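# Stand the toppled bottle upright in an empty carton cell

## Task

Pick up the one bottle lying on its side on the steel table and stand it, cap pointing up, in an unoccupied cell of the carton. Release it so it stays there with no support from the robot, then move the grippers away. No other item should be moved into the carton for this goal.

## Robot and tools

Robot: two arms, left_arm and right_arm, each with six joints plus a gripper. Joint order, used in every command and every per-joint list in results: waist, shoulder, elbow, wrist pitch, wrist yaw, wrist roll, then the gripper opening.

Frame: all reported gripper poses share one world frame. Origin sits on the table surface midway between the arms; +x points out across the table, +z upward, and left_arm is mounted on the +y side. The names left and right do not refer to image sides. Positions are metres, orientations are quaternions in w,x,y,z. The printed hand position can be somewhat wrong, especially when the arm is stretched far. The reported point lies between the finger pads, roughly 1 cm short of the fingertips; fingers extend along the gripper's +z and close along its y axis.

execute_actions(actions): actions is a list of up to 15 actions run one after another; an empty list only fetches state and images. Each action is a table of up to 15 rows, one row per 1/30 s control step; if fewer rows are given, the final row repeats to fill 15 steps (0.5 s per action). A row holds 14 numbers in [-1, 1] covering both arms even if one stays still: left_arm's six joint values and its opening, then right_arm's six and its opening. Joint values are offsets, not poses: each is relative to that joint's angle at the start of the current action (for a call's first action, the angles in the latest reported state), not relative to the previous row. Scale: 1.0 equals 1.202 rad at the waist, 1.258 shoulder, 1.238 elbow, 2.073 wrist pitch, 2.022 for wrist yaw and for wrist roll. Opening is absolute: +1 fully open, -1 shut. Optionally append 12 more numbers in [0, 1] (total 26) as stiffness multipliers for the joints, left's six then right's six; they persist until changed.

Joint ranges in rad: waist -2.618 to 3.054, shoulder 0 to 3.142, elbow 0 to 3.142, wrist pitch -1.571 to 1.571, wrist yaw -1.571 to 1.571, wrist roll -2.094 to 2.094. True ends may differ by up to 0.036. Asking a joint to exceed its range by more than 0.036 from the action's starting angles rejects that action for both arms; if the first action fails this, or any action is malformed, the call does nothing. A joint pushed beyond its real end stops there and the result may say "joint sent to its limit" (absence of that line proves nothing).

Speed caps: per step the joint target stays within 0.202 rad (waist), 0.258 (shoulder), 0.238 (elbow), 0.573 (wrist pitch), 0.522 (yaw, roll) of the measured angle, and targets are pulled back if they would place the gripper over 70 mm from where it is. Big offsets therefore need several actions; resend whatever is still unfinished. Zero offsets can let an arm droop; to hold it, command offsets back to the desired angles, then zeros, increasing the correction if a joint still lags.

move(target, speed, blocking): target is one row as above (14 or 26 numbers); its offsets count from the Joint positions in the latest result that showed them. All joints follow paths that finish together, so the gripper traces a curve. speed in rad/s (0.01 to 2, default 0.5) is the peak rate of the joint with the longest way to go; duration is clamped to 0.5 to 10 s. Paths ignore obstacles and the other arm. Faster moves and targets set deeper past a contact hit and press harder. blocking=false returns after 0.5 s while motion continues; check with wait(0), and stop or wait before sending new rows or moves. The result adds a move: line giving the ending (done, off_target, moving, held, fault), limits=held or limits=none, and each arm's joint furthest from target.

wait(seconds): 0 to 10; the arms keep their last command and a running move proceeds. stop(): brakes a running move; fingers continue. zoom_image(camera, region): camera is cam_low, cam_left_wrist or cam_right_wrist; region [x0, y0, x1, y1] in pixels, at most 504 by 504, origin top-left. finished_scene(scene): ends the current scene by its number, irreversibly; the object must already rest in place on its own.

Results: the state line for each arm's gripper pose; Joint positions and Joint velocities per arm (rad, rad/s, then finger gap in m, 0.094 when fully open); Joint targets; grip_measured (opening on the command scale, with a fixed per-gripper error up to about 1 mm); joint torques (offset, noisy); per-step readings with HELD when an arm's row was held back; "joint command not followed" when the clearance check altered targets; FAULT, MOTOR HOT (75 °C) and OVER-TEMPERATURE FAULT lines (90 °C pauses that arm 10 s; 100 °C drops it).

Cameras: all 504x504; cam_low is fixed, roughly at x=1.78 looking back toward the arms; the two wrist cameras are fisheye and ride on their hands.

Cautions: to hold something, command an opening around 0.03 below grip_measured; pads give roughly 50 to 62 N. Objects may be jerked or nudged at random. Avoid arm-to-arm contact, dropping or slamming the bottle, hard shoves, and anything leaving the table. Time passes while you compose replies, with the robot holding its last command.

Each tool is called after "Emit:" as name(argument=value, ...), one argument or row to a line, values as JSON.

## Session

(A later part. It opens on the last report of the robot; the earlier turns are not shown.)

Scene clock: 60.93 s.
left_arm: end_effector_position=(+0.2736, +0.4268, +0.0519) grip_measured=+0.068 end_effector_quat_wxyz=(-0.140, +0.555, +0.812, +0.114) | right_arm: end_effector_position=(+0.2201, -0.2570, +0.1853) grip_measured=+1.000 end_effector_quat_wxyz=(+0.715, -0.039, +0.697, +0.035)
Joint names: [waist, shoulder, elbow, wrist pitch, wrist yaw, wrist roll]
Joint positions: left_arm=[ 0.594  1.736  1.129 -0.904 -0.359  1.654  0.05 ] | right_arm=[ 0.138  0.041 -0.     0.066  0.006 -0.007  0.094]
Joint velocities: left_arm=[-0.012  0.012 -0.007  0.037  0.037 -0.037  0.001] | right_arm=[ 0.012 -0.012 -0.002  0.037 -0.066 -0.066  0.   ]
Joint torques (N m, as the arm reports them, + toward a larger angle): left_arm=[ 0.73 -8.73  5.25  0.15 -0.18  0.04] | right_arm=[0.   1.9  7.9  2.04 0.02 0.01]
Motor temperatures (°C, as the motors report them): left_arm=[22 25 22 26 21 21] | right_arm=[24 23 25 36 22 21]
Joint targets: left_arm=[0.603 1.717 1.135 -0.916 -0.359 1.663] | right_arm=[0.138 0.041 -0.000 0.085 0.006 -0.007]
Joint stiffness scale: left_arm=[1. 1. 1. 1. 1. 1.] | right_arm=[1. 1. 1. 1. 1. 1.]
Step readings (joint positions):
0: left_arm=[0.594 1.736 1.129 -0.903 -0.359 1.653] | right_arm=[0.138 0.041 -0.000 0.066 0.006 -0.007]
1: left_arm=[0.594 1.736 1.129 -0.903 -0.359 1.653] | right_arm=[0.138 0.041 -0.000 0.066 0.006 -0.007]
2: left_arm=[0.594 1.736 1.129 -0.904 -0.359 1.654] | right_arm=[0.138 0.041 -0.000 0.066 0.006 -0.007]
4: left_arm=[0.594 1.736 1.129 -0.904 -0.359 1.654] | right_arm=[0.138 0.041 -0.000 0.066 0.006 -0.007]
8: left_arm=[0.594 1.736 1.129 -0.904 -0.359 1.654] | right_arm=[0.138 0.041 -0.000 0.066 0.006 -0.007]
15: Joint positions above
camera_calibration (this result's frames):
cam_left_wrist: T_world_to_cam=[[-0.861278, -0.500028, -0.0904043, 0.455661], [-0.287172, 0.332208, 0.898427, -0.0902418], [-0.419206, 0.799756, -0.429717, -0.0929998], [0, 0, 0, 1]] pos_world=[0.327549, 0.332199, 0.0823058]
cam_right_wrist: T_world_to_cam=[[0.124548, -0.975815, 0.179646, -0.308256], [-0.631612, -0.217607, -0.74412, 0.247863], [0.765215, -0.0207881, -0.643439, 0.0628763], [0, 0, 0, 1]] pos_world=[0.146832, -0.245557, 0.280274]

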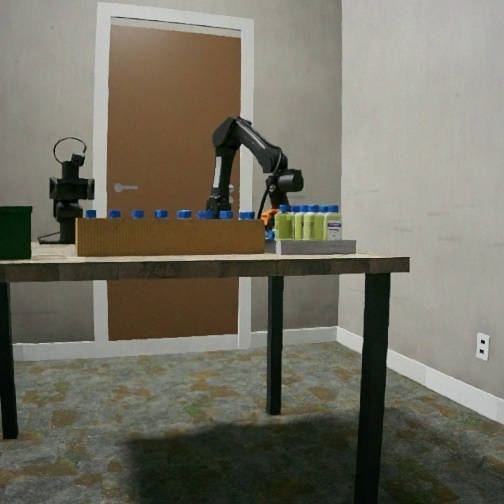

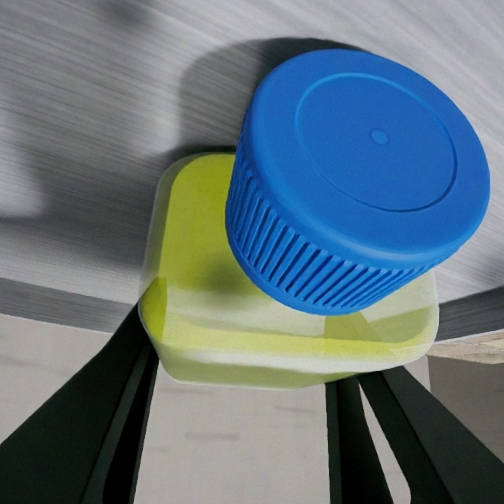

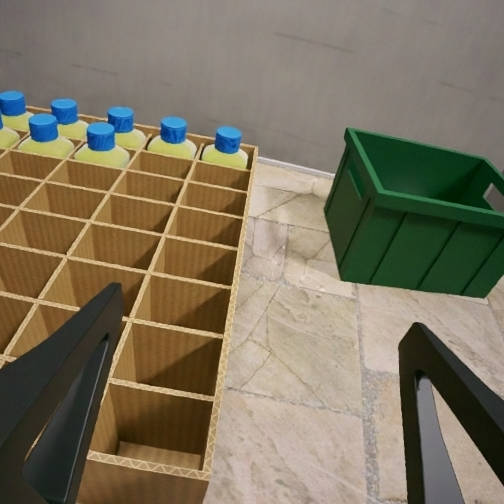

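Emit:
execute_actions(
  actions=[
    [[0.0075,-0.0151,0.0048,-0.0058,0,0.004,0.035,0,0,0,0.009,0,0,1.0]],
  ],
)

Scene clock: 61.80 s.
left_arm: end_effector_position=(+0.2736, +0.4268, +0.0519) grip_measured=+0.048 end_effector_quat_wxyz=(-0.140, +0.555, +0.812, +0.114) | right_arm: end_effector_position=(+0.2201, -0.2570, +0.1853) grip_measured=+1.000 end_effector_quat_wxyz=(+0.715, -0.039, +0.697, +0.035)
Joint names: [waist, shoulder, elbow, wrist pitch, wrist yaw, wrist roll]
Joint positions: left_arm=[ 0.594  1.736  1.129 -0.904 -0.359  1.654  0.049] | right_arm=[ 0.138  0.041 -0.     0.066  0.006 -0.007  0.094]
Joint velocities: left_arm=[-0.012 -0.002  0.007 -0.051  0.022 -0.022 -0.   ] | right_arm=[-0.007 -0.007  0.007  0.007 -0.022  0.007  0.   ]
Joint torques (N m, as the arm reports them, + toward a larger angle): left_arm=[ 0.76 -8.56  5.34  0.15 -0.19  0.07] | right_arm=[-0.01  1.93  7.9   2.03  0.01  0.01]
Motor temperatures (°C, as the motors report them): left_arm=[22 25 22 26 21 21] | right_arm=[24 23 25 36 22 21]
Joint targets: left_arm=[0.603 1.717 1.135 -0.916 -0.359 1.662] | right_arm=[0.138 0.041 -0.000 0.085 0.006 -0.007]
Joint stiffness scale: left_arm=[1. 1. 1. 1. 1. 1.] | right_arm=[1. 1. 1. 1. 1. 1.]
Step readings (joint positions):
0: left_arm=[0.594 1.736 1.129 -0.904 -0.359 1.654] | right_arm=[0.138 0.041 -0.000 0.066 0.006 -0.007]
1: left_arm=[0.594 1.736 1.129 -0.904 -0.359 1.654] | right_arm=[0.138 0.041 -0.000 0.066 0.006 -0.007]
2: left_arm=[0.594 1.736 1.129 -0.904 -0.359 1.654] | right_arm=[0.138 0.041 -0.000 0.066 0.006 -0.007]
4: left_arm=[0.594 1.736 1.129 -0.904 -0.359 1.654] | right_arm=[0.138 0.041 -0.000 0.066 0.006 -0.007]
8: left_arm=[0.594 1.736 1.129 -0.904 -0.359 1.654] | right_arm=[0.138 0.041 -0.000 0.066 0.006 -0.007]
15: Joint positions above
camera_calibration (this result's frames):
cam_left_wrist: T_world_to_cam=[[-0.861278, -0.500028, -0.0904043, 0.455661], [-0.287172, 0.332208, 0.898427, -0.0902418], [-0.419206, 0.799756, -0.429717, -0.0929998], [0, 0, 0, 1]] pos_world=[0.327549, 0.332199, 0.0823058]
cam_right_wrist: T_world_to_cam=[[0.124548, -0.975815, 0.179646, -0.308256], [-0.631612, -0.217607, -0.74412, 0.247863], [0.765215, -0.0207881, -0.643439, 0.0628763], [0, 0, 0, 1]] pos_world=[0.146832, -0.245557, 0.280274]

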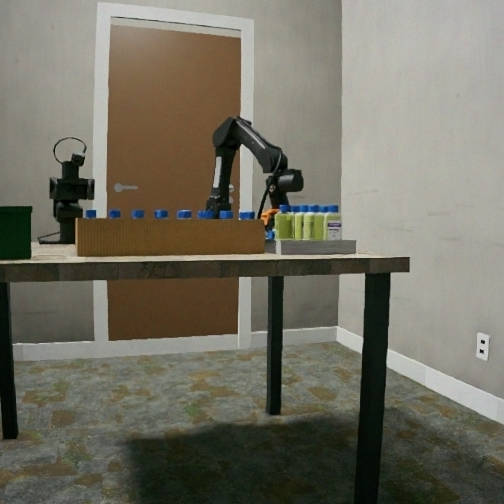

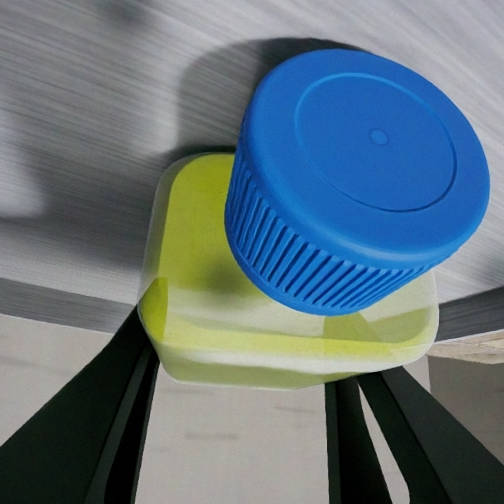

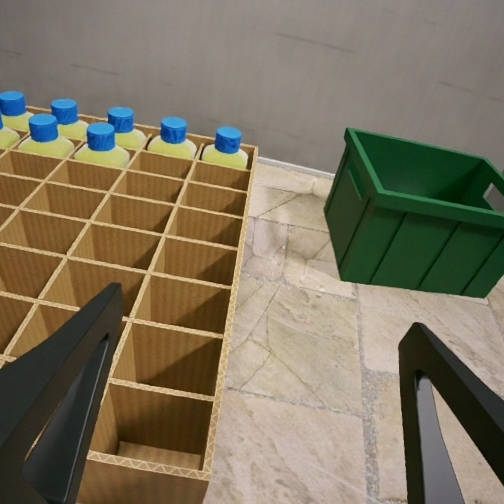

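Emit:
move(
  target=[0.0125,-0.161,0.1853,-0.0366,0.0143,-0.2493,0.018,0,0,0,0.009,0,0,1.0],
  speed=0.7,
)

Scene clock: 76.27 s.
left_arm: end_effector_position=(+0.3111, +0.4421, +0.1638) grip_measured=+0.039 end_effector_quat_wxyz=(+0.007, +0.310, +0.919, +0.242) | right_arm: end_effector_position=(+0.2201, -0.2570, +0.1853) grip_measured=+1.000 end_effector_quat_wxyz=(+0.715, -0.039, +0.697, +0.035)
Joint names: [waist, shoulder, elbow, wrist pitch, wrist yaw, wrist roll]
Joint positions: left_arm=[ 0.601  1.554  1.33  -0.979 -0.331  1.165  0.049] | right_arm=[ 0.138  0.041 -0.     0.066  0.006 -0.007  0.094]
Joint velocities: left_arm=[ 0.017 -0.007  0.007  0.022  0.022 -0.007  0.   ] | right_arm=[ 0.007 -0.027 -0.012 -0.007 -0.066 -0.007  0.   ]
Joint torques (N m, as the arm reports them, + toward a larger angle): left_arm=[ 0.69 -7.99  7.71  0.76 -0.21 -0.17] | right_arm=[0.04 1.89 7.88 2.03 0.01 0.  ]
Motor temperatures (°C, as the motors report them): left_arm=[22 25 23 25 21 21] | right_arm=[24 23 25 36 22 21]
Joint targets: left_arm=[0.609 1.533 1.358 -0.980 -0.330 1.150] | right_arm=[0.138 0.041 -0.000 0.085 0.006 -0.007]
Joint stiffness scale: left_arm=[1. 1. 1. 1. 1. 1.] | right_arm=[1. 1. 1. 1. 1. 1.]
move: off_target (left_arm); limits=none; left_arm: farthest joint: the elbow, 0.028 radians from its target (0.230 radians at the start); right_arm: farthest joint: the wrist pitch, 0.019 radians from its target (0.019 radians at the start)
camera_calibration (this result's frames):
cam_left_wrist: T_world_to_cam=[[-0.422437, -0.776605, -0.467366, 0.55322], [-0.753438, 0.0142294, 0.657365, 0.139977], [-0.503863, 0.629827, -0.591135, 0.0864066], [0, 0, 0, 1]] pos_world=[0.382702, 0.373221, 0.217618]
cam_right_wrist: T_world_to_cam=[[0.124548, -0.975815, 0.179646, -0.308256], [-0.631612, -0.217607, -0.74412, 0.247863], [0.765215, -0.0207881, -0.643439, 0.0628763], [0, 0, 0, 1]] pos_world=[0.146832, -0.245557, 0.280274]

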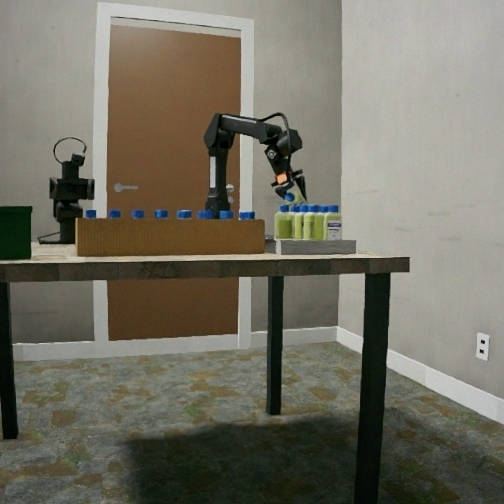

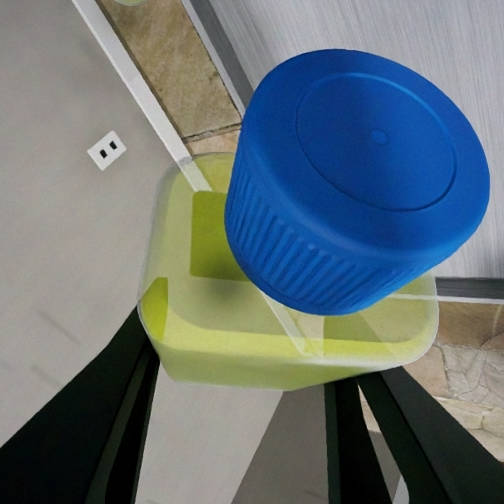

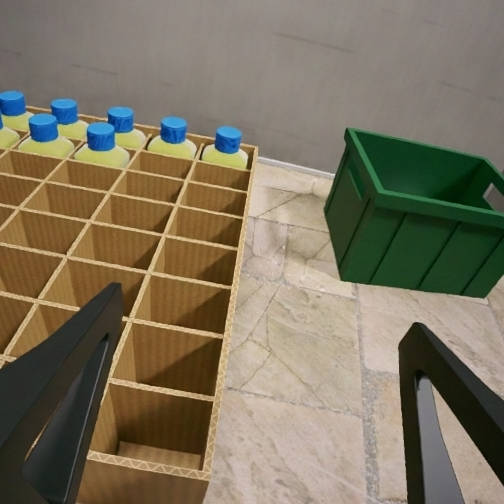

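Emit:
move(
  target=[0.0213,-0.2482,-0.8571,0.7885,0.0252,-0.639,0.010,0,0,0,0.009,0,0,1.0],
  speed=1.2,
)

Scene clock: 79.13 s.
left_arm: end_effector_position=(+0.3050, +0.4361, +0.1024) grip_measured=+0.039 end_effector_quat_wxyz=(+0.519, -0.313, +0.768, +0.210) | right_arm: end_effector_position=(+0.2201, -0.2570, +0.1853) grip_measured=+1.000 end_effector_quat_wxyz=(+0.715, -0.039, +0.697, +0.035)
Joint names: [waist, shoulder, elbow, wrist pitch, wrist yaw, wrist roll]
Joint positions: left_arm=[ 0.618  1.268  0.265  0.604 -0.28  -0.118  0.049] | right_arm=[ 0.138  0.041 -0.     0.066  0.006 -0.007  0.094]
Joint velocities: left_arm=[-0.002 -0.002 -0.007 -0.007 -0.007 -0.051 -0.   ] | right_arm=[-0.007  0.017 -0.007  0.095 -0.051 -0.022  0.   ]
Joint torques (N m, as the arm reports them, + toward a larger angle): left_arm=[ 0.55 -4.83  5.33  2.2  -0.11 -0.11] | right_arm=[-0.02  1.9   7.9   2.03  0.02  0.  ]
Motor temperatures (°C, as the motors report them): left_arm=[22 25 23 26 21 21] | right_arm=[24 23 25 37 22 21]
Joint targets: left_arm=[0.626 1.242 0.269 0.655 -0.280 -0.127] | right_arm=[0.138 0.041 -0.000 0.085 0.006 -0.007]
Joint stiffness scale: left_arm=[1. 1. 1. 1. 1. 1.] | right_arm=[1. 1. 1. 1. 1. 1.]
move: off_target (left_arm); limits=none; left_arm: farthest joint: the wrist pitch, 0.052 radians from its target (1.635 radians at the start); right_arm: farthest joint: the wrist pitch, 0.019 radians from its target (0.019 radians at the start)
camera_calibration (this result's frames):
cam_left_wrist: T_world_to_cam=[[0.73304, -0.661496, 0.15835, 0.0506266], [-0.567287, -0.723018, -0.394247, 0.548256], [0.375283, 0.199168, -0.90526, 0.00270264], [0, 0, 0, 1]] pos_world=[0.272893, 0.42935, 0.210578]
cam_right_wrist: T_world_to_cam=[[0.124548, -0.975815, 0.179646, -0.308256], [-0.631612, -0.217607, -0.74412, 0.247863], [0.765215, -0.0207881, -0.643439, 0.0628763], [0, 0, 0, 1]] pos_world=[0.146832, -0.245557, 0.280274]

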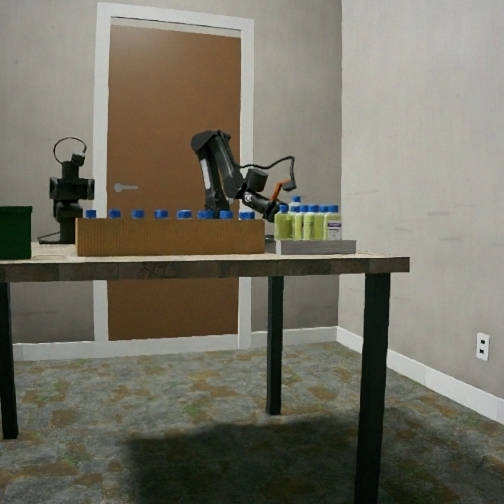

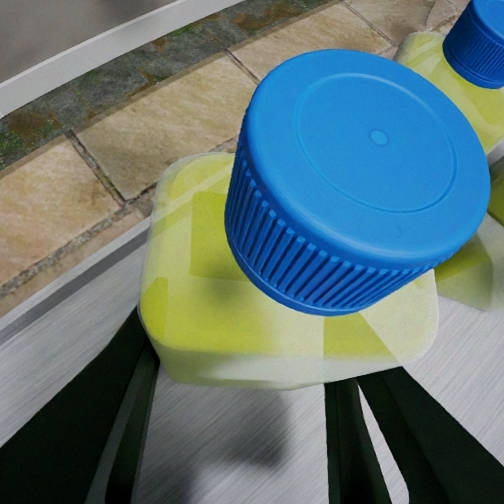

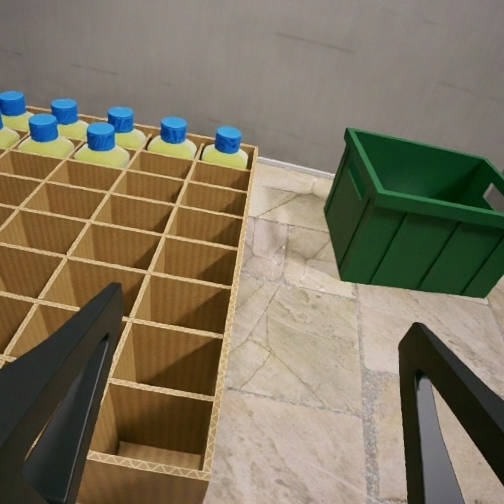

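Emit:
zoom_image(
  camera="cam_low",
  region=[250,170,370,260],
)

Region (250, 170, 370, 260) of cam_low's 504x504 image, scaled by 4.200, with more detail than that image has; it fills the top 378 rows of this view, and the rest is white.

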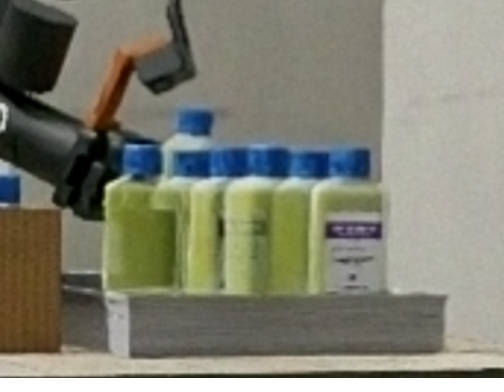

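Emit:
move(
  target=[0.0067,0.1118,-0.0376,0.1291,0,0.008,0.010,0,0,0,0.009,0,0,1.0],
  speed=0.4,
)

Scene clock: 83.07 s.
left_arm: end_effector_position=(+0.3083, +0.4377, +0.0873) grip_measured=+0.039 end_effector_quat_wxyz=(+0.531, -0.309, +0.760, +0.212) | right_arm: end_effector_position=(+0.2201, -0.2570, +0.1853) grip_measured=+1.000 end_effector_quat_wxyz=(+0.715, -0.039, +0.697, +0.035)
Joint names: [waist, shoulder, elbow, wrist pitch, wrist yaw, wrist roll]
Joint positions: left_arm=[ 0.618  1.408  0.221  0.819 -0.279 -0.112  0.049] | right_arm=[ 0.138  0.041 -0.     0.066  0.006 -0.007  0.094]
Joint velocities: left_arm=[ 0.002 -0.017  0.012 -0.007  0.066 -0.037 -0.001] | right_arm=[-0.002 -0.007  0.002 -0.022  0.022 -0.007  0.   ]
Joint torques (N m, as the arm reports them, + toward a larger angle): left_arm=[ 0.66 -3.16  4.17  2.19 -0.11  0.06] | right_arm=[0.   1.89 7.87 2.03 0.02 0.01]
Motor temperatures (°C, as the motors report them): left_arm=[22 25 23 27 21 21] | right_arm=[24 23 25 37 22 21]
Joint targets: left_arm=[0.626 1.409 0.219 0.871 -0.280 -0.102] | right_arm=[0.138 0.041 -0.000 0.085 0.006 -0.007]
Joint stiffness scale: left_arm=[1. 1. 1. 1. 1. 1.] | right_arm=[1. 1. 1. 1. 1. 1.]
move: off_target (left_arm); limits=none; left_arm: farthest joint: the wrist pitch, 0.052 radians from its target (0.267 radians at the start); right_arm: farthest joint: the wrist pitch, 0.019 radians from its target (0.019 radians at the start)
camera_calibration (this result's frames):
cam_left_wrist: T_world_to_cam=[[0.727335, -0.666346, 0.164216, 0.0549604], [-0.559507, -0.714313, -0.420367, 0.541388], [0.397412, 0.213868, -0.89237, -0.0269049], [0, 0, 0, 1]] pos_world=[0.273628, 0.429097, 0.194547]
cam_right_wrist: T_world_to_cam=[[0.124548, -0.975815, 0.179646, -0.308256], [-0.631612, -0.217607, -0.74412, 0.247863], [0.765215, -0.0207881, -0.643439, 0.0628763], [0, 0, 0, 1]] pos_world=[0.146832, -0.245557, 0.280274]

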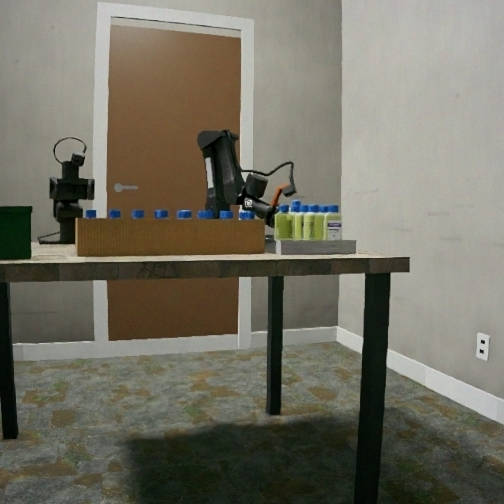

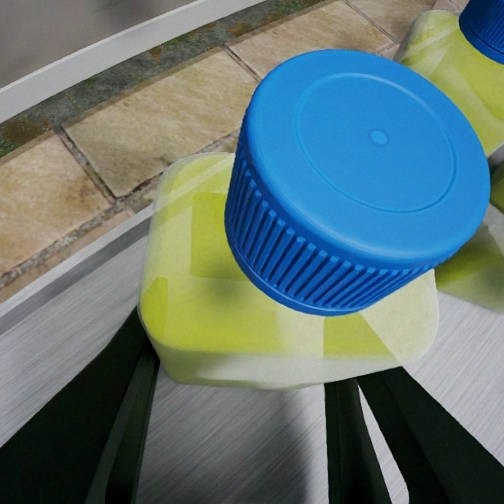

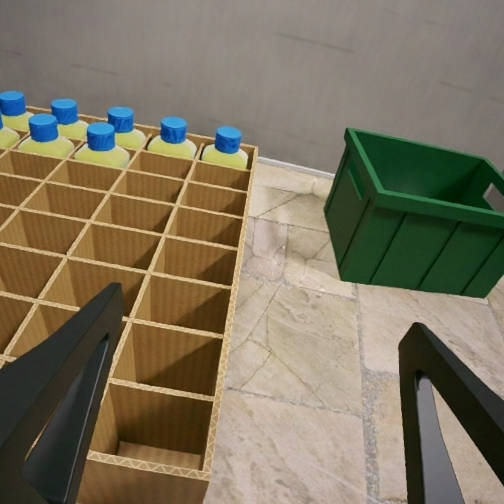

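Emit:
zoom_image(
  camera="cam_low",
  region=[260,180,350,250],
)

Region (260, 180, 350, 250) of cam_low's 504x504 image, scaled by 5.600, with more detail than that image has.

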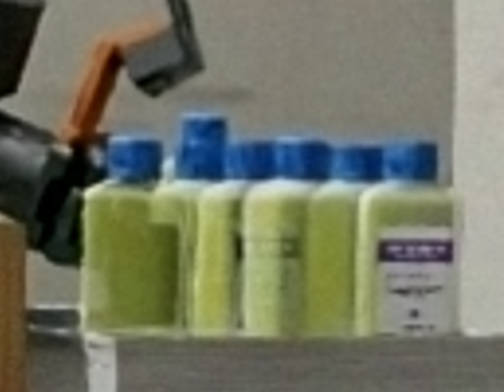

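Emit:
move(
  target=[0.0067,0.0612,-0.0202,0.0695,0,0.005,0.010,0,0,0,0.009,0,0,1.0],
  speed=0.3,
)

Emit:
zoom_image(
  camera="cam_low",
  region=[260,180,350,250],
)

Scene clock: 85.80 s.
left_arm: end_effector_position=(+0.3072, +0.4370, +0.0752) grip_measured=+0.039 end_effector_quat_wxyz=(+0.529, -0.309, +0.761, +0.212) | right_arm: end_effector_position=(+0.2201, -0.2570, +0.1853) grip_measured=+1.000 end_effector_quat_wxyz=(+0.715, -0.039, +0.697, +0.035)
Joint names: [waist, shoulder, elbow, wrist pitch, wrist yaw, wrist roll]
Joint positions: left_arm=[ 0.618  1.484  0.199  0.911 -0.279 -0.112  0.049] | right_arm=[ 0.138  0.041 -0.     0.066  0.006 -0.007  0.094]
Joint velocities: left_arm=[-0.007  0.012 -0.012  0.037 -0.007  0.022 -0.   ] | right_arm=[ 0.007 -0.007  0.002  0.022  0.007  0.007  0.   ]
Joint torques (N m, as the arm reports them, + toward a larger angle): left_arm=[ 0.63 -3.38  3.8   2.2  -0.11  0.07] | right_arm=[0.   1.87 7.9  2.04 0.03 0.  ]
Motor temperatures (°C, as the motors report them): left_arm=[22 25 22 28 21 21] | right_arm=[24 23 25 37 22 21]
Joint targets: left_arm=[0.626 1.485 0.196 0.963 -0.279 -0.102] | right_arm=[0.138 0.041 -0.000 0.085 0.006 -0.007]
Joint stiffness scale: left_arm=[1. 1. 1. 1. 1. 1.] | right_arm=[1. 1. 1. 1. 1. 1.]
move: off_target (left_arm); limits=none; left_arm: farthest joint: the wrist pitch, 0.052 radians from its target (0.143 radians at the start); right_arm: farthest joint: the wrist pitch, 0.019 radians from its target (0.019 radians at the start)
camera_calibration (this result's frames):
cam_left_wrist: T_world_to_cam=[[0.727866, -0.666191, 0.162484, 0.0572174], [-0.561727, -0.715174, -0.415919, 0.535983], [0.393286, 0.211461, -0.894768, -0.0346009], [0, 0, 0, 1]] pos_world=[0.273038, 0.428755, 0.182668]
cam_right_wrist: T_world_to_cam=[[0.124548, -0.975815, 0.179646, -0.308256], [-0.631612, -0.217607, -0.74412, 0.247863], [0.765215, -0.0207881, -0.643439, 0.0628763], [0, 0, 0, 1]] pos_world=[0.146832, -0.245557, 0.280274]

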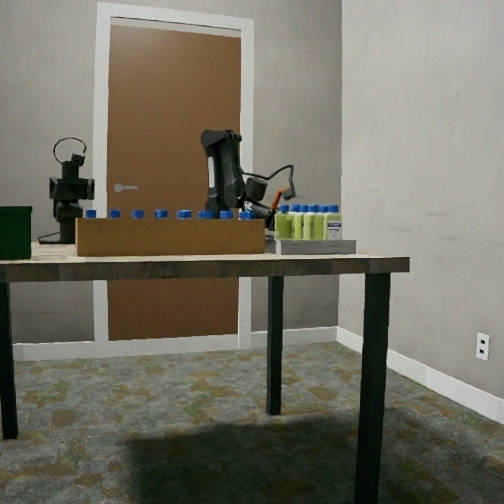

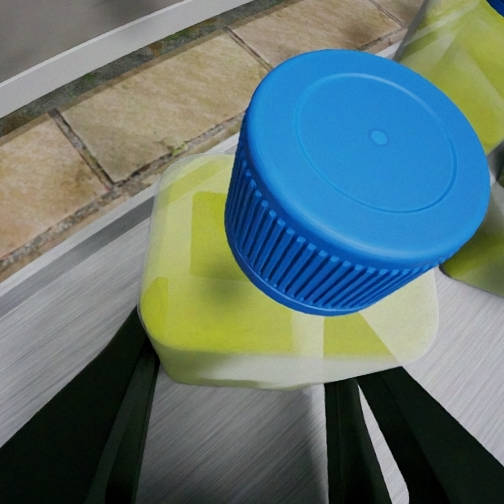

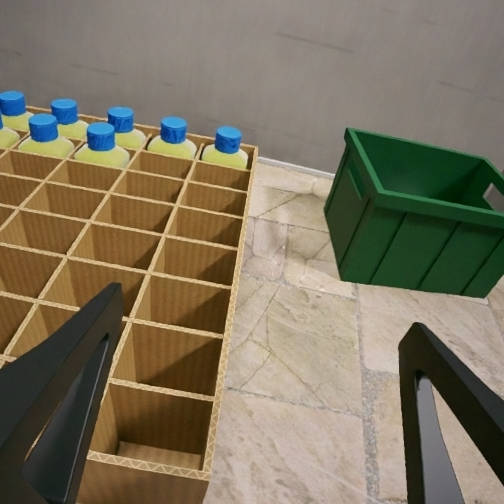

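Region (260, 180, 350, 250) of cam_low's 504x504 image, scaled by 5.600, with more detail than that image has.

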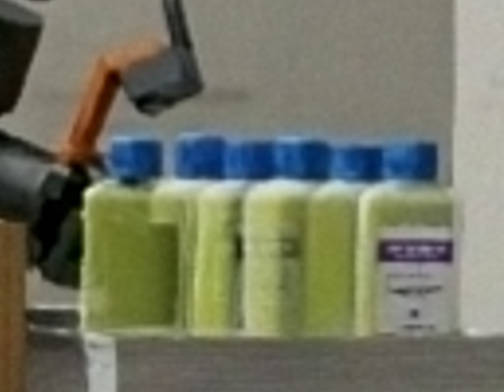

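Emit:
execute_actions(
  actions=[
    [[0.0067,0.0044,-0.0031,0.0277,0,0.005,0.010,0,0,0,0.009,0,0,1.0],[0.0067,0.0080,-0.0038,0.0303,0,0.005,0.010,0,0,0,0.009,0,0,1.0],[0.0067,0.0115,-0.0045,0.0330,0,0.005,0.010,0,0,0,0.009,0,0,1.0],[0.0067,0.0151,-0.0052,0.0356,0,0.005,0.010,0,0,0,0.009,0,0,1.0],[0.0067,0.0187,-0.0059,0.0382,0,0.005,0.010,0,0,0,0.009,0,0,1.0],[0.0067,0.0223,-0.0067,0.0408,0,0.005,0.010,0,0,0,0.009,0,0,1.0],[0.0067,0.0258,-0.0074,0.0434,0,0.005,0.010,0,0,0,0.009,0,0,1.0],[0.0067,0.0294,-0.0081,0.0460,0,0.005,0.010,0,0,0,0.009,0,0,1.0],[0.0067,0.0330,-0.0088,0.0487,0,0.005,0.010,0,0,0,0.009,0,0,1.0],[0.0067,0.0366,-0.0095,0.0513,0,0.005,0.010,0,0,0,0.009,0,0,1.0],[0.0067,0.0401,-0.0102,0.0539,0,0.005,0.010,0,0,0,0.009,0,0,1.0],[0.0067,0.0437,-0.0109,0.0565,0,0.005,0.010,0,0,0,0.009,0,0,1.0]],
  ],
)

Emit:
zoom_image(
  camera="cam_low",
  region=[260,180,350,250],
)

Scene clock: 87.60 s.
left_arm: end_effector_position=(+0.3075, +0.4372, +0.0680) grip_measured=+0.039 end_effector_quat_wxyz=(+0.527, -0.310, +0.763, +0.212) | right_arm: end_effector_position=(+0.2201, -0.2570, +0.1853) grip_measured=+1.000 end_effector_quat_wxyz=(+0.715, -0.039, +0.697, +0.035)
Joint names: [waist, shoulder, elbow, wrist pitch, wrist yaw, wrist roll]
Joint positions: left_arm=[ 0.618  1.536  0.192  0.966 -0.279 -0.112  0.049] | right_arm=[ 0.138  0.041 -0.     0.066  0.006 -0.007  0.094]
Joint velocities: left_arm=[ 0.012  0.032 -0.042  0.022  0.007  0.022 -0.001] | right_arm=[-0.007 -0.012  0.017 -0.037 -0.022 -0.037  0.   ]
Joint torques (N m, as the arm reports them, + toward a larger angle): left_arm=[ 0.74 -3.59  3.51  2.24 -0.08  0.11] | right_arm=[0.01 1.9  7.89 2.04 0.01 0.01]
Motor temperatures (°C, as the motors report them): left_arm=[22 25 22 29 21 21] | right_arm=[24 23 25 37 22 21]
Joint targets: left_arm=[0.626 1.539 0.185 1.029 -0.279 -0.102] | right_arm=[0.138 0.041 -0.000 0.085 0.006 -0.007]
Joint stiffness scale: left_arm=[1. 1. 1. 1. 1. 1.] | right_arm=[1. 1. 1. 1. 1. 1.]
Step readings (joint positions):
0: left_arm=[0.618 1.484 0.199 0.912 -0.279 -0.112] | right_arm=[0.138 0.041 -0.000 0.066 0.006 -0.007]
1: left_arm=[0.618 1.484 0.199 0.912 -0.279 -0.112] | right_arm=[0.138 0.041 -0.000 0.066 0.006 -0.007]
2: left_arm=[0.618 1.485 0.199 0.914 -0.279 -0.112] | right_arm=[0.138 0.041 -0.000 0.066 0.006 -0.007]
4: left_arm=[0.618 1.492 0.199 0.922 -0.279 -0.112] | right_arm=[0.138 0.041 -0.000 0.066 0.006 -0.007]
8: left_arm=[0.618 1.511 0.199 0.936 -0.279 -0.112] | right_arm=[0.138 0.041 -0.000 0.066 0.006 -0.007]
15: Joint positions above
camera_calibration (this result's frames):
cam_left_wrist: T_world_to_cam=[[0.728471, -0.665884, 0.161021, 0.0580686], [-0.563278, -0.715959, -0.412456, 0.533804], [0.389933, 0.209763, -0.896634, -0.0392778], [0, 0, 0, 1]] pos_world=[0.273694, 0.429088, 0.175603]
cam_right_wrist: T_world_to_cam=[[0.124548, -0.975815, 0.179646, -0.308256], [-0.631612, -0.217607, -0.74412, 0.247863], [0.765215, -0.0207881, -0.643439, 0.0628763], [0, 0, 0, 1]] pos_world=[0.146832, -0.245557, 0.280274]

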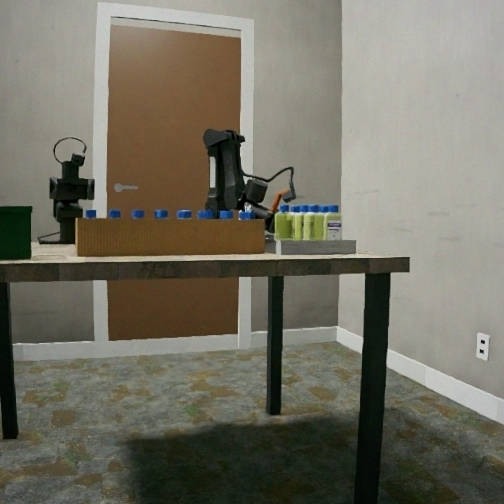

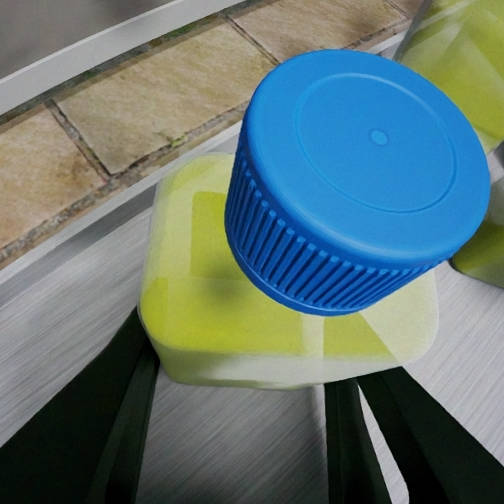

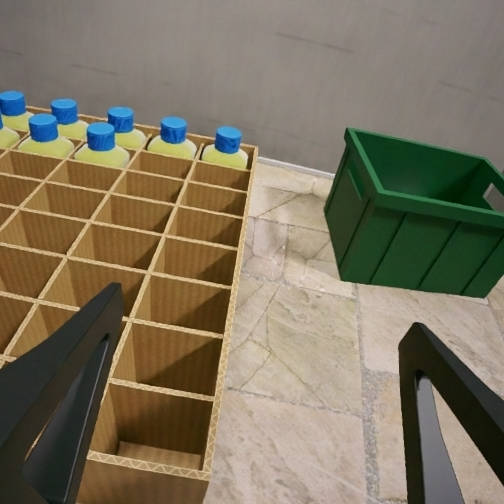

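Region (260, 180, 350, 250) of cam_low's 504x504 image, scaled by 5.600, with more detail than that image has.

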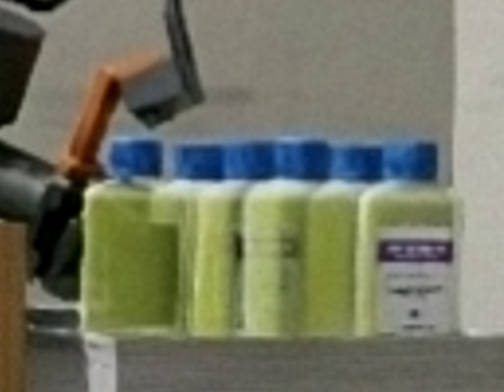

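Emit:
execute_actions(
  actions=[
    [[0.0067,0.0040,-0.0060,0.0316,0,0.005,0.010,0,0,0,0.009,0,0,1.0],[0.0067,0.0056,-0.0063,0.0327,0,0.005,0.010,0,0,0,0.009,0,0,1.0],[0.0067,0.0072,-0.0066,0.0339,0,0.005,0.010,0,0,0,0.009,0,0,1.0],[0.0067,0.0088,-0.0070,0.0350,0,0.005,0.010,0,0,0,0.009,0,0,1.0],[0.0067,0.0104,-0.0073,0.0362,0,0.005,0.010,0,0,0,0.009,0,0,1.0],[0.0067,0.0120,-0.0076,0.0374,0,0.005,0.010,0,0,0,0.009,0,0,1.0],[0.0067,0.0136,-0.0079,0.0385,0,0.005,0.010,0,0,0,0.009,0,0,1.0],[0.0067,0.0152,-0.0082,0.0397,0,0.005,0.010,0,0,0,0.009,0,0,1.0],[0.0067,0.0168,-0.0086,0.0408,0,0.005,0.010,0,0,0,0.009,0,0,1.0],[0.0067,0.0183,-0.0089,0.0420,0,0.005,0.010,0,0,0,0.009,0,0,1.0]],
  ],
)

Emit:
zoom_image(
  camera="cam_low",
  region=[260,180,350,250],
)

Scene clock: 89.33 s.
left_arm: end_effector_position=(+0.3084, +0.4376, +0.0676) grip_measured=+0.039 end_effector_quat_wxyz=(+0.531, -0.309, +0.760, +0.212) | right_arm: end_effector_position=(+0.2201, -0.2570, +0.1853) grip_measured=+1.000 end_effector_quat_wxyz=(+0.715, -0.039, +0.697, +0.035)
Joint names: [waist, shoulder, elbow, wrist pitch, wrist yaw, wrist roll]
Joint positions: left_arm=[ 0.618  1.557  0.19   0.999 -0.279 -0.112  0.049] | right_arm=[ 0.138  0.041 -0.     0.066  0.006 -0.007  0.094]
Joint velocities: left_arm=[-0.002  0.017  0.017 -0.066  0.051  0.022 -0.   ] | right_arm=[ 0.007  0.027 -0.007 -0.022  0.022  0.051  0.   ]
Joint torques (N m, as the arm reports them, + toward a larger angle): left_arm=[ 0.58 -3.54  2.94  2.15 -0.06  0.11] | right_arm=[0.01 1.88 7.9  2.04 0.02 0.01]
Motor temperatures (°C, as the motors report them): left_arm=[22 25 22 29 21 21] | right_arm=[24 23 25 37 22 21]
Joint targets: left_arm=[0.626 1.559 0.181 1.053 -0.279 -0.102] | right_arm=[0.138 0.041 -0.000 0.085 0.006 -0.007]
Joint stiffness scale: left_arm=[1. 1. 1. 1. 1. 1.] | right_arm=[1. 1. 1. 1. 1. 1.]
Step readings (joint positions):
0: left_arm=[0.618 1.537 0.190 0.977 -0.279 -0.112] | right_arm=[0.138 0.041 -0.000 0.066 0.006 -0.007]
1: left_arm=[0.618 1.537 0.190 0.977 -0.279 -0.112] | right_arm=[0.138 0.041 -0.000 0.066 0.006 -0.007]
2: left_arm=[0.618 1.537 0.190 0.978 -0.279 -0.112] | right_arm=[0.138 0.041 -0.000 0.066 0.006 -0.007]
4: left_arm=[0.618 1.538 0.190 0.981 -0.279 -0.112] | right_arm=[0.138 0.041 -0.000 0.066 0.006 -0.007]
8: left_arm=[0.618 1.549 0.190 0.989 -0.279 -0.112] | right_arm=[0.138 0.041 -0.000 0.066 0.006 -0.007]
15: Joint positions above
camera_calibration (this result's frames):
cam_left_wrist: T_world_to_cam=[[0.727143, -0.666557, 0.16421, 0.0582441], [-0.559878, -0.714238, -0.420001, 0.53324], [0.397239, 0.213463, -0.892544, -0.04425], [0, 0, 0, 1]] pos_world=[0.273776, 0.429129, 0.174902]
cam_right_wrist: T_world_to_cam=[[0.124548, -0.975815, 0.179646, -0.308256], [-0.631612, -0.217607, -0.74412, 0.247863], [0.765215, -0.0207881, -0.643439, 0.0628763], [0, 0, 0, 1]] pos_world=[0.146832, -0.245557, 0.280274]

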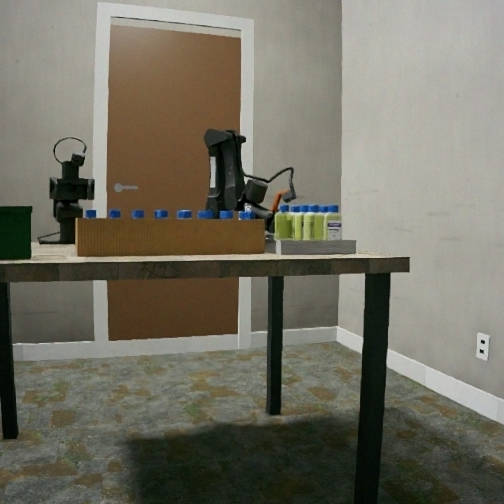

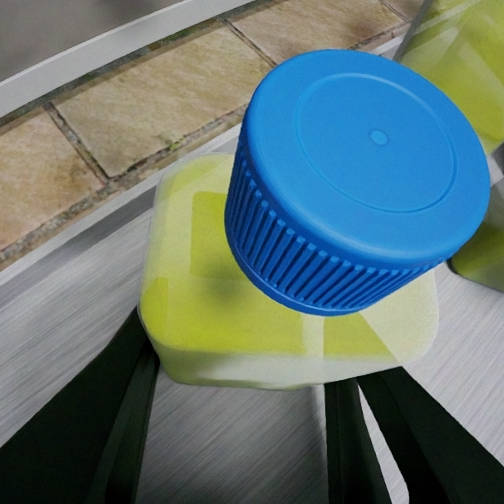

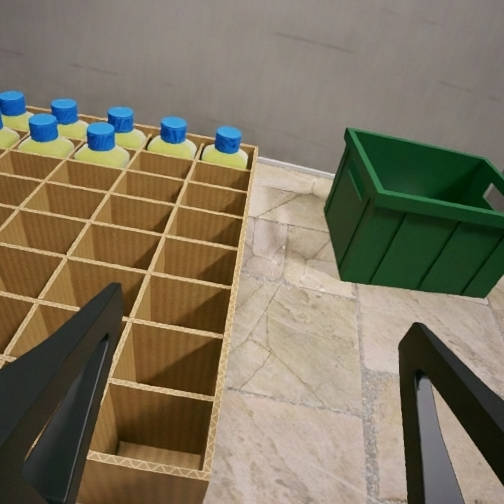

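Region (260, 180, 350, 250) of cam_low's 504x504 image, scaled by 5.600, with more detail than that image has.

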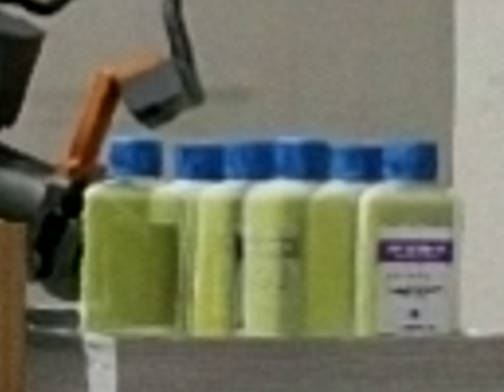

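Emit:
execute_actions(
  actions=[
    [[0.0067,0.001,-0.005,0.0255,0,0.005,0.03,0,0,0,0.009,0,0,1.0],[0.0067,0.0,-0.003,0.025,0,0.005,0.05,0,0,0,0.009,0,0,1.0],[0.0067,-0.001,-0.001,0.0245,0,0.005,0.07,0,0,0,0.009,0,0,1.0],[0.0067,-0.002,0,0.024,0,0.005,0.09,0,0,0,0.009,0,0,1.0],[0.0067,-0.003,0,0.024,0,0.005,0.12,0,0,0,0.009,0,0,1.0],[0.0067,-0.003,0,0.024,0,0.005,0.16,0,0,0,0.009,0,0,1.0],[0.0067,-0.003,0,0.024,0,0.005,0.22,0,0,0,0.009,0,0,1.0],[0.0067,-0.003,0,0.024,0,0.005,0.3,0,0,0,0.009,0,0,1.0],[0.0067,-0.003,0,0.024,0,0.005,0.4,0,0,0,0.009,0,0,1.0],[0.0067,-0.003,0,0.024,0,0.005,0.5,0,0,0,0.009,0,0,1.0],[0.0067,-0.003,0,0.024,0,0.005,0.6,0,0,0,0.009,0,0,1.0],[0.0067,-0.003,0,0.024,0,0.005,0.7,0,0,0,0.009,0,0,1.0],[0.0067,-0.003,0,0.024,0,0.005,0.8,0,0,0,0.009,0,0,1.0]],
  ],
)

Scene clock: 94.13 s.
left_arm: end_effector_position=(+0.3102, +0.4387, +0.0733) grip_measured=+0.795 end_effector_quat_wxyz=(+0.541, -0.309, +0.753, +0.213) | right_arm: end_effector_position=(+0.2201, -0.2570, +0.1853) grip_measured=+1.000 end_effector_quat_wxyz=(+0.715, -0.039, +0.697, +0.035)
Joint names: [waist, shoulder, elbow, wrist pitch, wrist yaw, wrist roll]
Joint positions: left_arm=[ 0.618  1.557  0.19   1.023 -0.279 -0.112  0.084] | right_arm=[ 0.138  0.041 -0.     0.066  0.006 -0.007  0.094]
Joint velocities: left_arm=[ 0.007  0.007 -0.017  0.037 -0.037 -0.081  0.006] | right_arm=[-0.012  0.012  0.007 -0.037  0.007  0.051  0.   ]
Joint torques (N m, as the arm reports them, + toward a larger angle): left_arm=[ 0.56 -4.14  3.56  1.88 -0.05  0.08] | right_arm=[0.   1.89 7.88 2.05 0.03 0.01]
Motor temperatures (°C, as the motors report them): left_arm=[22 25 22 30 21 21] | right_arm=[24 23 25 37 22 21]
Joint targets: left_arm=[0.626 1.553 0.190 1.048 -0.279 -0.103] | right_arm=[0.138 0.041 -0.000 0.085 0.006 -0.007]
Joint stiffness scale: left_arm=[1. 1. 1. 1. 1. 1.] | right_arm=[1. 1. 1. 1. 1. 1.]
Step readings (joint positions):
0: left_arm=[0.618 1.557 0.190 1.001 -0.279 -0.112] | right_arm=[0.138 0.041 -0.000 0.066 0.006 -0.007]
1: left_arm=[0.618 1.557 0.190 1.001 -0.279 -0.112] | right_arm=[0.138 0.041 -0.000 0.066 0.006 -0.007]
2: left_arm=[0.618 1.557 0.190 1.001 -0.279 -0.112] | right_arm=[0.138 0.041 -0.000 0.066 0.006 -0.007]
4: left_arm=[0.618 1.557 0.190 1.002 -0.279 -0.112] | right_arm=[0.138 0.041 -0.000 0.066 0.006 -0.007]
8: left_arm=[0.618 1.557 0.190 1.016 -0.279 -0.112] | right_arm=[0.138 0.041 -0.000 0.066 0.006 -0.007]
15: Joint positions above
camera_calibration (this result's frames):
cam_left_wrist: T_world_to_cam=[[0.723921, -0.667928, 0.172657, 0.0577721], [-0.549863, -0.709776, -0.440306, 0.533795], [0.416641, 0.223809, -0.88109, -0.0515579], [0, 0, 0, 1]] pos_world=[0.273173, 0.429001, 0.179631]
cam_right_wrist: T_world_to_cam=[[0.124548, -0.975815, 0.179646, -0.308256], [-0.631612, -0.217607, -0.74412, 0.247863], [0.765215, -0.0207881, -0.643439, 0.0628763], [0, 0, 0, 1]] pos_world=[0.146832, -0.245557, 0.280274]

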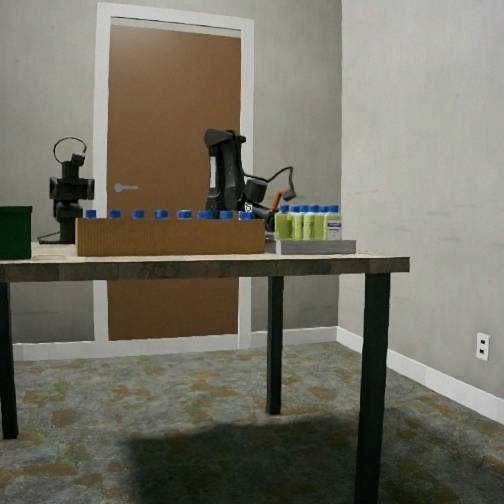

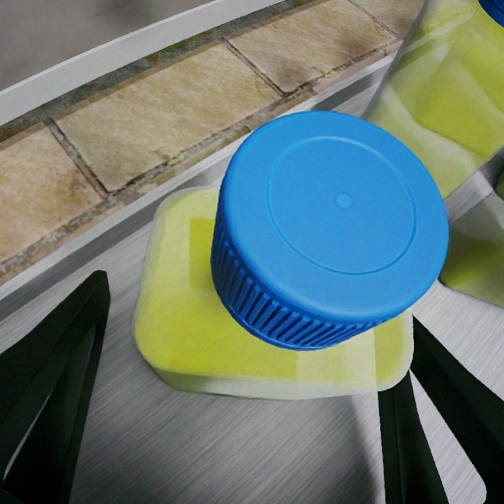

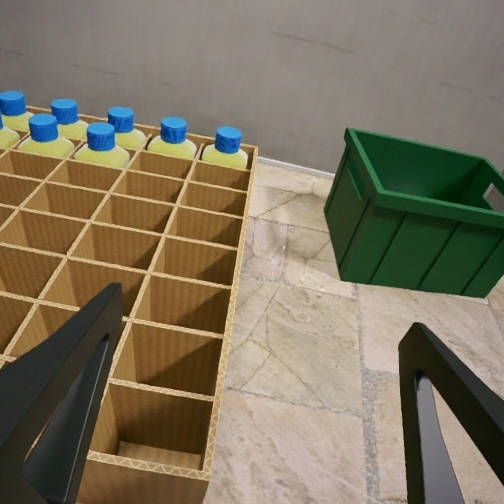

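Emit:
move(
  target=[0.0632,-0.3795,0.1326,-0.2882,0.0737,0.0321,1.0,0,0,0,0.009,0,0,1.0],
  speed=0.9,
)

Scene clock: 98.47 s.
left_arm: end_effector_position=(+0.3075, +0.4354, +0.1452) grip_measured=+1.000 end_effector_quat_wxyz=(+0.548, -0.275, +0.766, +0.190) | right_arm: end_effector_position=(+0.2201, -0.2570, +0.1853) grip_measured=+1.000 end_effector_quat_wxyz=(+0.715, -0.039, +0.697, +0.035)
Joint names: [waist, shoulder, elbow, wrist pitch, wrist yaw, wrist roll]
Joint positions: left_arm=[ 0.685  1.097  0.329  0.432 -0.135 -0.058  0.094] | right_arm=[ 0.138  0.041 -0.     0.066  0.006 -0.007  0.094]
Joint velocities: left_arm=[-0.012 -0.007 -0.002 -0.037  0.066  0.037  0.   ] | right_arm=[ 0.007 -0.002  0.002  0.022  0.037 -0.051  0.   ]
Joint torques (N m, as the arm reports them, + toward a larger angle): left_arm=[ 0.54 -3.62  7.36  1.64  0.04  0.11] | right_arm=[0.01 1.85 7.86 2.03 0.02 0.01]
Motor temperatures (°C, as the motors report them): left_arm=[22 24 22 31 21 21] | right_arm=[24 23 25 37 22 21]
Joint targets: left_arm=[0.694 1.079 0.354 0.426 -0.130 -0.047] | right_arm=[0.138 0.041 -0.000 0.085 0.006 -0.007]
Joint stiffness scale: left_arm=[1. 1. 1. 1. 1. 1.] | right_arm=[1. 1. 1. 1. 1. 1.]
move: off_target (left_arm); limits=none; left_arm: farthest joint: the elbow, 0.025 radians from its target (0.164 radians at the start); right_arm: farthest joint: the wrist pitch, 0.019 radians from its target (0.019 radians at the start)
camera_calibration (this result's frames):
cam_left_wrist: T_world_to_cam=[[0.663839, -0.728264, 0.170145, 0.0902092], [-0.610787, -0.659224, -0.438592, 0.558116], [0.431574, 0.187232, -0.882433, 0.0252192], [0, 0, 0, 1]] pos_world=[0.270122, 0.428898, 0.251691]
cam_right_wrist: T_world_to_cam=[[0.124548, -0.975815, 0.179646, -0.308256], [-0.631612, -0.217607, -0.74412, 0.247863], [0.765215, -0.0207881, -0.643439, 0.0628763], [0, 0, 0, 1]] pos_world=[0.146832, -0.245557, 0.280274]

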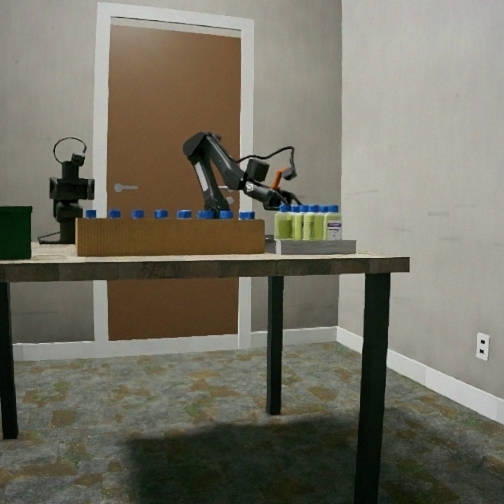

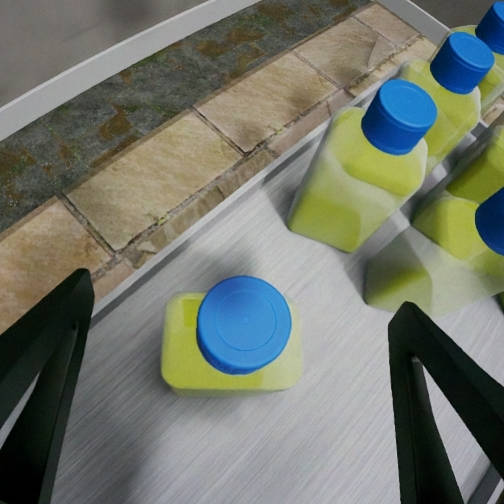

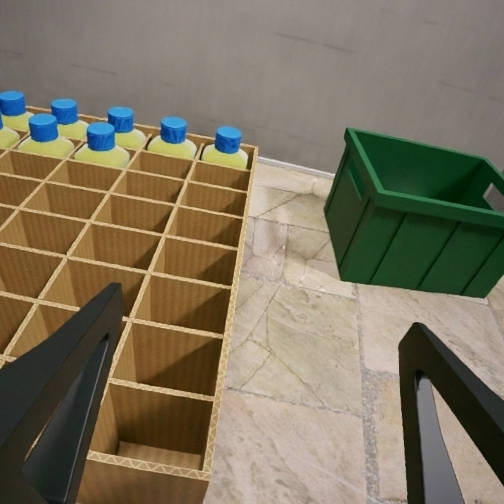

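Emit:
zoom_image(
  camera="cam_left_wrist",
  region=[140,250,330,420],
)

Region (140, 250, 330, 420) of cam_left_wrist's 504x504 image, scaled by 2.653, with more detail than that image has; it fills the top 451 rows of this view, and the rest is white.

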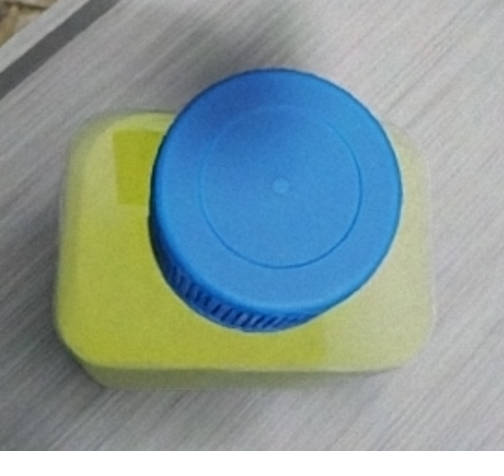

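Emit:
move(
  target=[0.0699,0.3893,0.8150,-0.6909,0.0692,0.0336,0.6,0,0,0,0.009,0,0,1.0],
  speed=1.2,
)

Scene clock: 103.23 s.
left_arm: end_effector_position=(+0.3046, +0.4367, +0.1364) grip_measured=+0.602 end_effector_quat_wxyz=(+0.144, -0.298, +0.943, +0.045) | right_arm: end_effector_position=(+0.2201, -0.2570, +0.1853) grip_measured=+1.000 end_effector_quat_wxyz=(+0.715, -0.039, +0.697, +0.035)
Joint names: [waist, shoulder, elbow, wrist pitch, wrist yaw, wrist roll]
Joint positions: left_arm=[ 0.761  1.585  1.309 -0.991  0.001 -0.     0.075] | right_arm=[ 0.138  0.041 -0.     0.066  0.006 -0.007  0.094]
Joint velocities: left_arm=[-0.002 -0.002 -0.012 -0.007 -0.037 -0.037 -0.   ] | right_arm=[-0.027 -0.002 -0.002  0.081 -0.051  0.183  0.   ]
Joint torques (N m, as the arm reports them, + toward a larger angle): left_arm=[ 0.53 -6.25  7.74  0.59  0.04  0.07] | right_arm=[ 0.04  1.87  7.82  2.03  0.01 -0.01]
Motor temperatures (°C, as the motors report them): left_arm=[22 24 23 30 21 21] | right_arm=[24 23 25 38 22 21]
Joint targets: left_arm=[0.769 1.587 1.338 -1.000 0.005 0.010] | right_arm=[0.138 0.041 -0.000 0.085 0.006 -0.007]
Joint stiffness scale: left_arm=[1. 1. 1. 1. 1. 1.] | right_arm=[1. 1. 1. 1. 1. 1.]
move: off_target (left_arm); limits=none; left_arm: farthest joint: the elbow, 0.029 radians from its target (1.009 radians at the start); right_arm: farthest joint: the wrist pitch, 0.019 radians from its target (0.019 radians at the start)
camera_calibration (this result's frames):
cam_left_wrist: T_world_to_cam=[[0.698596, -0.713743, 0.0503433, 0.0939392], [-0.652403, -0.606503, 0.45445, 0.421182], [-0.293827, -0.350321, -0.889348, 0.47507], [0, 0, 0, 1]] pos_world=[0.348743, 0.488924, 0.226367]
cam_right_wrist: T_world_to_cam=[[0.124548, -0.975815, 0.179646, -0.308256], [-0.631612, -0.217607, -0.74412, 0.247863], [0.765215, -0.0207881, -0.643439, 0.0628763], [0, 0, 0, 1]] pos_world=[0.146832, -0.245557, 0.280274]

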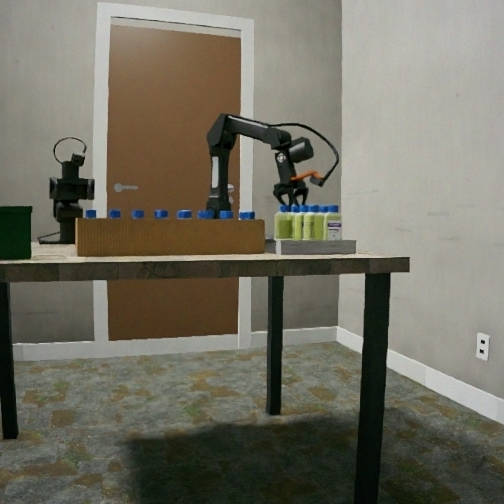

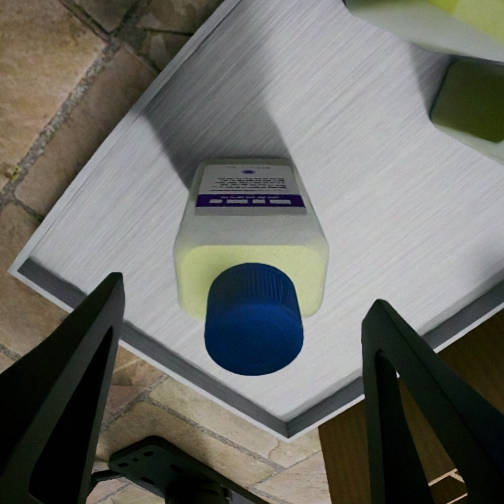

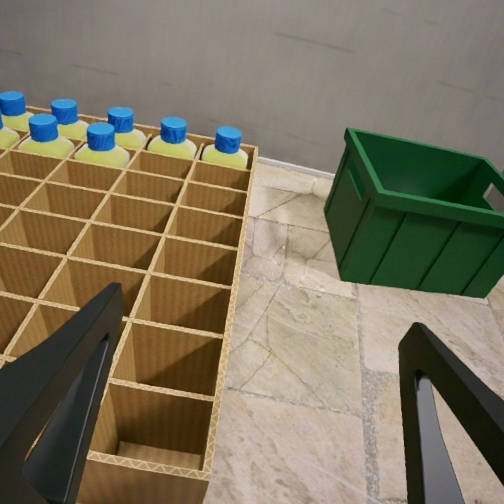

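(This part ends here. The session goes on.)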